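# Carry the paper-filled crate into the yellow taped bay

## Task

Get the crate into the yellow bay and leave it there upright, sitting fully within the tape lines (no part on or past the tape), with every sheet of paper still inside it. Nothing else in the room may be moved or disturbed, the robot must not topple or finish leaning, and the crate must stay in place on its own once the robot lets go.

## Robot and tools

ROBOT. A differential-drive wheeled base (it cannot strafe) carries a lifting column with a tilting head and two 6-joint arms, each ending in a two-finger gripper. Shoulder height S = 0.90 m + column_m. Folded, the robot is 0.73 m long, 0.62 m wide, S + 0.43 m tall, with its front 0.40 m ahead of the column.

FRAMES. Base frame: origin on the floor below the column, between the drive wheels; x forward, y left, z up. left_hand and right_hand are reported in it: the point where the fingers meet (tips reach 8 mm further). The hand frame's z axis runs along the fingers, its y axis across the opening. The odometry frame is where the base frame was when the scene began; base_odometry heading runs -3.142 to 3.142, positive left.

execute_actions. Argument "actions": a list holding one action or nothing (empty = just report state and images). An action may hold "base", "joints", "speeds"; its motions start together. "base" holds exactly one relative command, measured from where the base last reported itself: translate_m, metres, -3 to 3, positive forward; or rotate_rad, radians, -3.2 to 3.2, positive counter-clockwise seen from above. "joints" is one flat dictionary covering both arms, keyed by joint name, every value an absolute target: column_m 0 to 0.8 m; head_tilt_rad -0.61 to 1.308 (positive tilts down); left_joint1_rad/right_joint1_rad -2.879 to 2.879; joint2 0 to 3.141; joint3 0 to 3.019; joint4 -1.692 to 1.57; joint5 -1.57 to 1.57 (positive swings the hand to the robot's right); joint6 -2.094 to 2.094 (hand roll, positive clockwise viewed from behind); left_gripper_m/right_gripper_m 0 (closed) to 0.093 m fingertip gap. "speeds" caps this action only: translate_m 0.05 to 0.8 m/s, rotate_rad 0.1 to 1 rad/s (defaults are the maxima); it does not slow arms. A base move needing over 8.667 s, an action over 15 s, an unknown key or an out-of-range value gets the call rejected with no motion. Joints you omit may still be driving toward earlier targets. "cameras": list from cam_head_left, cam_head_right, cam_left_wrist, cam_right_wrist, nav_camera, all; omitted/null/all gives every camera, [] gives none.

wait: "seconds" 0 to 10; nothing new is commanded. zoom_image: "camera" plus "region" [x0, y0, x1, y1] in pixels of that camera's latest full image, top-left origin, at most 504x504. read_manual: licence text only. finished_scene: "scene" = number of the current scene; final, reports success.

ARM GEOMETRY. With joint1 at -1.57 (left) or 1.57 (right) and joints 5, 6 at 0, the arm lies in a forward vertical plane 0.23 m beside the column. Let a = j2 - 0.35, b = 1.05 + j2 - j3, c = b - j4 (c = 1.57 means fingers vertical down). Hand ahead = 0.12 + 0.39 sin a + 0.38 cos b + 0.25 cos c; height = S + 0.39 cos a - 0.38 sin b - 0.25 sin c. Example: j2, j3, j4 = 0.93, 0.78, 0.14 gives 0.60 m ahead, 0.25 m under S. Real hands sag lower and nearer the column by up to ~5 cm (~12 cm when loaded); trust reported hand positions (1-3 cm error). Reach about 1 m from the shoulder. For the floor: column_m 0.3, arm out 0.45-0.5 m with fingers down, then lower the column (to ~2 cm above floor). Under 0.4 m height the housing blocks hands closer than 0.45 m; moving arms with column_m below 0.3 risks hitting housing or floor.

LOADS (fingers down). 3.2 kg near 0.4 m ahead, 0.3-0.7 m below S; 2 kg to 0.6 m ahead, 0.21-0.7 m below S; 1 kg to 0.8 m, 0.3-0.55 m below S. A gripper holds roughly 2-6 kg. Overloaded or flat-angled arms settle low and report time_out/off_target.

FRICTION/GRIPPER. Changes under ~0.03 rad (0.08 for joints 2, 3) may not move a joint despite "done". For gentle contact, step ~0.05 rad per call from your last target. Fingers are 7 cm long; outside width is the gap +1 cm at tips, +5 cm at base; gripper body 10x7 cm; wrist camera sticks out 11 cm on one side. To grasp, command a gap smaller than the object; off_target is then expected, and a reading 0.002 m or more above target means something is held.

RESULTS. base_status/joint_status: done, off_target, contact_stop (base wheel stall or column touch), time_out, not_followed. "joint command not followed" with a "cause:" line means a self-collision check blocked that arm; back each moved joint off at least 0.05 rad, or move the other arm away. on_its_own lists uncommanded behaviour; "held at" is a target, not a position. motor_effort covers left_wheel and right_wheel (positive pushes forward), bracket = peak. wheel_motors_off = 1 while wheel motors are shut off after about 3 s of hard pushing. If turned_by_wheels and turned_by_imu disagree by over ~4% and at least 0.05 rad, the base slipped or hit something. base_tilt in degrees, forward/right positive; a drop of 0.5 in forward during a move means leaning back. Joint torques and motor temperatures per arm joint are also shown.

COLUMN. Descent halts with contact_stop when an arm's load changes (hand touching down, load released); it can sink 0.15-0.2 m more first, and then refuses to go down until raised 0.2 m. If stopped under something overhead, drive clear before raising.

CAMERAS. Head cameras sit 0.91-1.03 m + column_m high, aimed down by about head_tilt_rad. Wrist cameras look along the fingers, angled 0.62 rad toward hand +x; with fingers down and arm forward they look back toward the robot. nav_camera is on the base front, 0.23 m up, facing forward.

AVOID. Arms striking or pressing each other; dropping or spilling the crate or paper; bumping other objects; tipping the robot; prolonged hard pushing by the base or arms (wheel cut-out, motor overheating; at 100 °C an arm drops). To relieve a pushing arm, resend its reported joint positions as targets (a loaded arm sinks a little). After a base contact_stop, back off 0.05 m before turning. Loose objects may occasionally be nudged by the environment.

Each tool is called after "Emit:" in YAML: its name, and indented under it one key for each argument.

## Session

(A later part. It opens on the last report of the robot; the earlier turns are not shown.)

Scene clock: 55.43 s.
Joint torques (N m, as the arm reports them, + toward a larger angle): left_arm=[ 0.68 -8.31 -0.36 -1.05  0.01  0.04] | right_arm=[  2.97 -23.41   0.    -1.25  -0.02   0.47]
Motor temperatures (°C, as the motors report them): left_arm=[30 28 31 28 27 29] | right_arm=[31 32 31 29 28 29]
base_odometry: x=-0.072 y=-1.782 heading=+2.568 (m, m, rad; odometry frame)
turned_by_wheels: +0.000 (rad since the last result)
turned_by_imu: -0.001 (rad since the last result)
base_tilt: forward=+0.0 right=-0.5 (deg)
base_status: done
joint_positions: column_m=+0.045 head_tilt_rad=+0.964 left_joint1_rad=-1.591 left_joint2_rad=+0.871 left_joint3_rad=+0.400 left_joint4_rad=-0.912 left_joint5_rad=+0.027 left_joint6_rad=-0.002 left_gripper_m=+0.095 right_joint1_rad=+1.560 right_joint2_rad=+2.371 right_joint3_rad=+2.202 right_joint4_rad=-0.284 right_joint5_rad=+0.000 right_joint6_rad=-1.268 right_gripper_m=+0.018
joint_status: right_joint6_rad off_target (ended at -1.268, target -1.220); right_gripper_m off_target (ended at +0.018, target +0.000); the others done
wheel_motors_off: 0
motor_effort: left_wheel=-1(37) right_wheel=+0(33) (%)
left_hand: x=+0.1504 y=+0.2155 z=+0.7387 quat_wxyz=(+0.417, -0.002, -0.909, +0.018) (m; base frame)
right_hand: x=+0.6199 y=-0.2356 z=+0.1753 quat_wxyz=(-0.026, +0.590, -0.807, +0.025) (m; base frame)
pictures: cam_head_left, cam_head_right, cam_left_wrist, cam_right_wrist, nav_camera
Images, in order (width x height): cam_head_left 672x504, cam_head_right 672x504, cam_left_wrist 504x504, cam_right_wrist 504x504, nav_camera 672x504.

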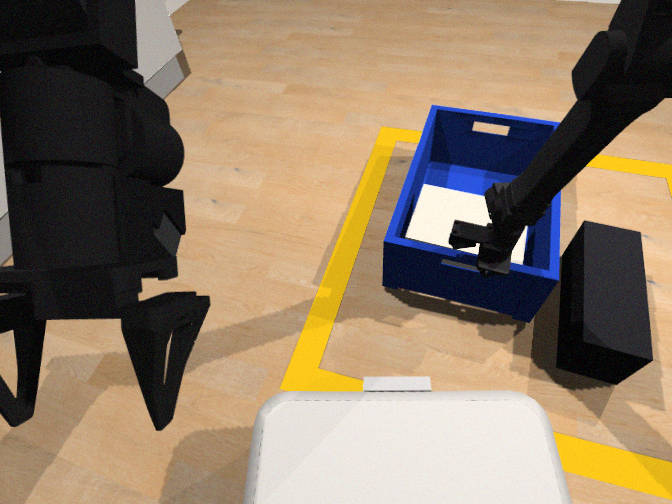

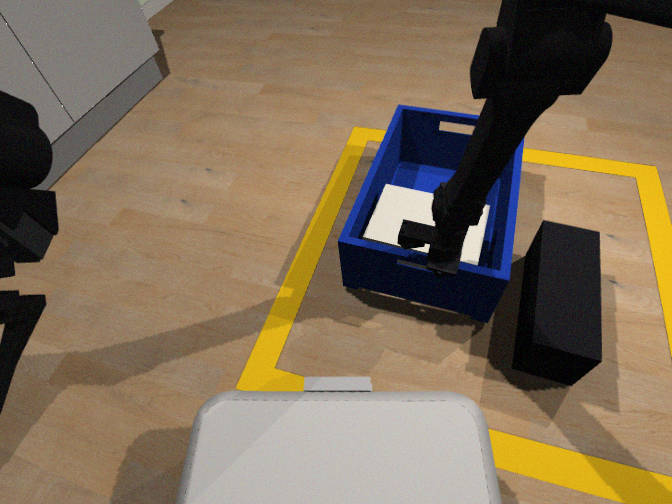

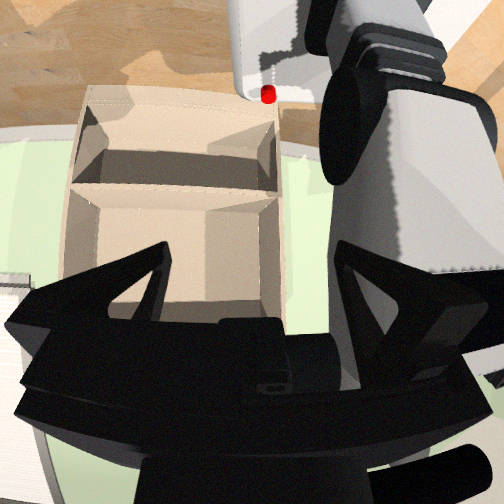

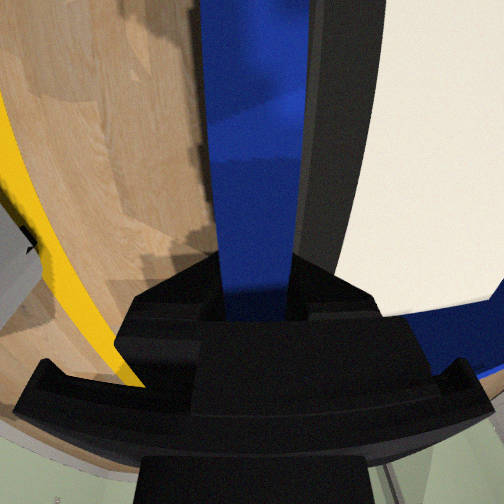

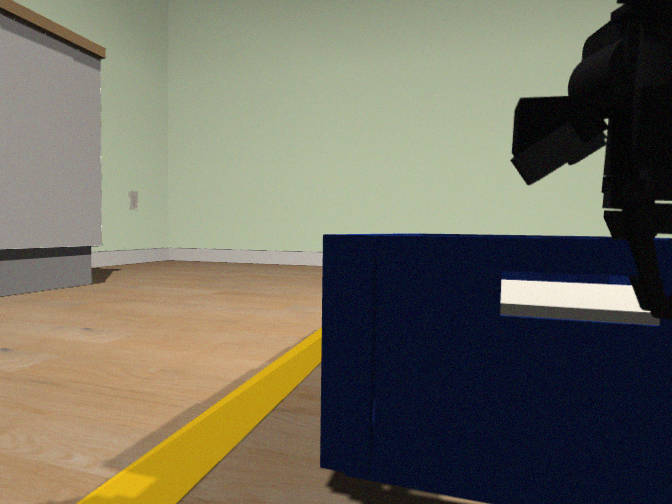

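Emit:
execute_actions:
  actions:
    - {"base":{"translate_m":0.025},"joints":{"right_gripper_m":0.065,"right_joint6_rad":-1.3}}
  cameras: ["cam_right_wrist"]

Emit:
execute_actions:
  actions:
    - {"joints":{"column_m":0.14}}
  cameras: ["cam_head_left","cam_head_right","cam_right_wrist","nav_camera"]

Scene clock: 57.90 s.
Joint torques (N m, as the arm reports them, + toward a larger angle): left_arm=[ 0.61 -7.99 -0.35 -1.16  0.03  0.05] | right_arm=[  3.37 -22.25   2.56  -0.2   -0.01   0.02]
Motor temperatures (°C, as the motors report them): left_arm=[30 28 31 28 27 29] | right_arm=[31 32 31 29 28 29]
base_odometry: x=-0.093 y=-1.769 heading=+2.568 (m, m, rad; odometry frame)
turned_by_wheels: +0.000 (rad since the last result)
turned_by_imu: +0.000 (rad since the last result)
base_tilt: forward=-0.1 right=-0.5 (deg)
base_status: done
joint_positions: column_m=+0.045 head_tilt_rad=+0.963 left_joint1_rad=-1.591 left_joint2_rad=+0.871 left_joint3_rad=+0.401 left_joint4_rad=-0.912 left_joint5_rad=+0.027 left_joint6_rad=-0.002 left_gripper_m=+0.095 right_joint1_rad=+1.560 right_joint2_rad=+2.361 right_joint3_rad=+2.162 right_joint4_rad=-0.322 right_joint5_rad=-0.001 right_joint6_rad=-1.303 right_gripper_m=+0.065
joint_status: all done
wheel_motors_off: 0
motor_effort: left_wheel=+0(25) right_wheel=+0(27) (%)
left_hand: x=+0.1508 y=+0.2154 z=+0.7386 quat_wxyz=(+0.417, -0.002, -0.909, +0.018) (m; base frame)
right_hand: x=+0.5934 y=-0.2352 z=+0.1741 quat_wxyz=(+0.002, +0.604, -0.797, +0.004) (m; base frame)
pictures: cam_right_wrist
Images, in order (width x height): cam_right_wrist 504x504.

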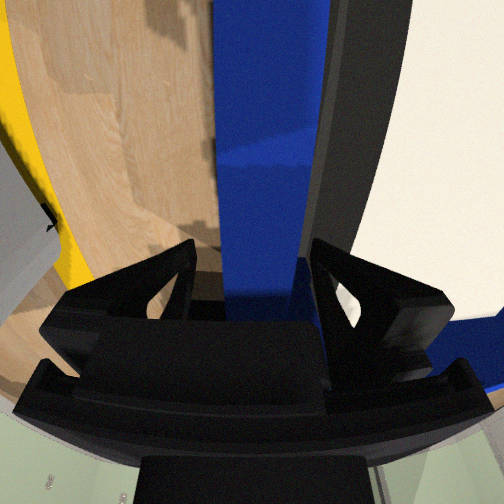

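Scene clock: 59.73 s.
Joint torques (N m, as the arm reports them, + toward a larger angle): left_arm=[ 0.71 -7.58 -0.43 -1.12  0.03  0.06] | right_arm=[  3.37 -22.2    2.72  -0.09   0.01  -0.01]
Motor temperatures (°C, as the motors report them): left_arm=[30 28 31 28 27 29] | right_arm=[31 32 31 29 28 29]
base_odometry: x=-0.093 y=-1.769 heading=+2.568 (m, m, rad; odometry frame)
turned_by_wheels: +0.000 (rad since the last result)
turned_by_imu: +0.000 (rad since the last result)
base_tilt: forward=-0.1 right=-0.5 (deg)
base_status: not commanded
joint_positions: column_m=+0.140 head_tilt_rad=+0.963 left_joint1_rad=-1.591 left_joint2_rad=+0.871 left_joint3_rad=+0.401 left_joint4_rad=-0.912 left_joint5_rad=+0.027 left_joint6_rad=-0.002 left_gripper_m=+0.095 right_joint1_rad=+1.560 right_joint2_rad=+2.361 right_joint3_rad=+2.162 right_joint4_rad=-0.322 right_joint5_rad=-0.001 right_joint6_rad=-1.303 right_gripper_m=+0.065
joint_status: all done
wheel_motors_off: 0
motor_effort: left_wheel=+0(0) right_wheel=+0(0) (%)
left_hand: x=+0.1508 y=+0.2154 z=+0.8334 quat_wxyz=(+0.417, -0.002, -0.909, +0.018) (m; base frame)
right_hand: x=+0.5934 y=-0.2352 z=+0.2689 quat_wxyz=(+0.002, +0.604, -0.797, +0.004) (m; base frame)
pictures: cam_head_left, cam_head_right, cam_right_wrist, nav_camera
Images, in order (width x height): cam_head_left 672x504, cam_head_right 672x504, cam_right_wrist 504x504, nav_camera 672x504.

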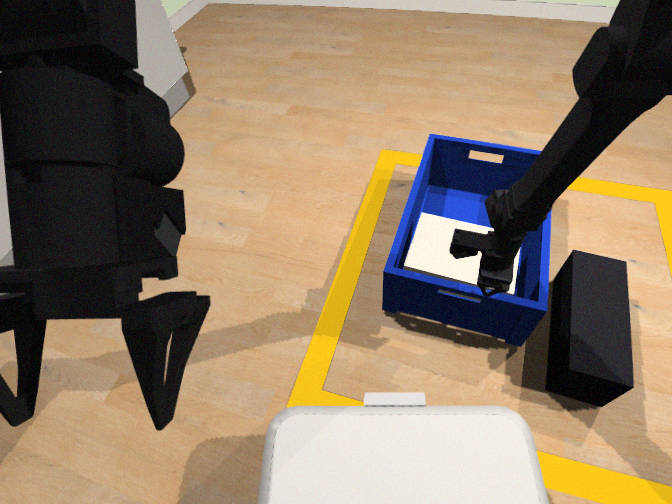

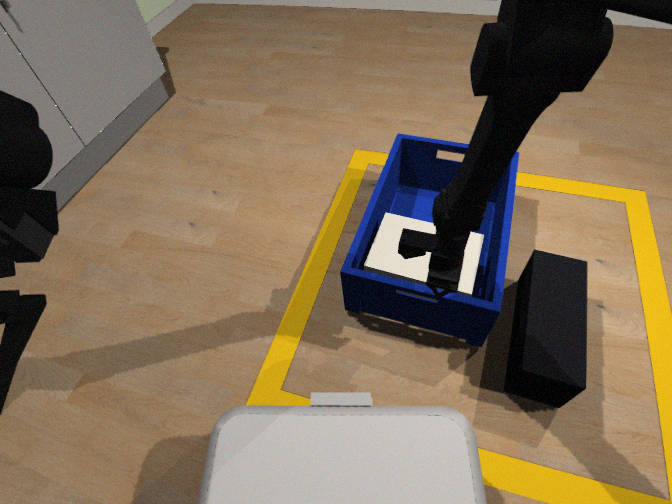

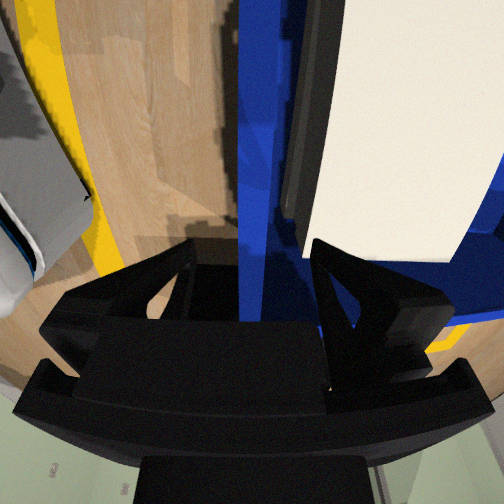

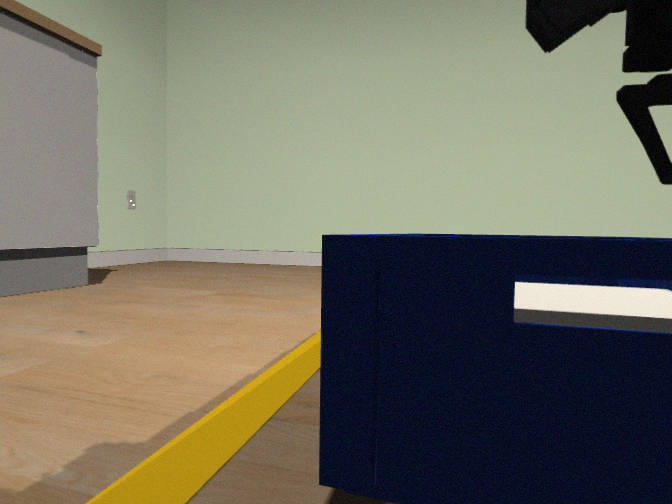

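Emit:
finished_scene:
  scene: 1

The scene is finished: the task was done.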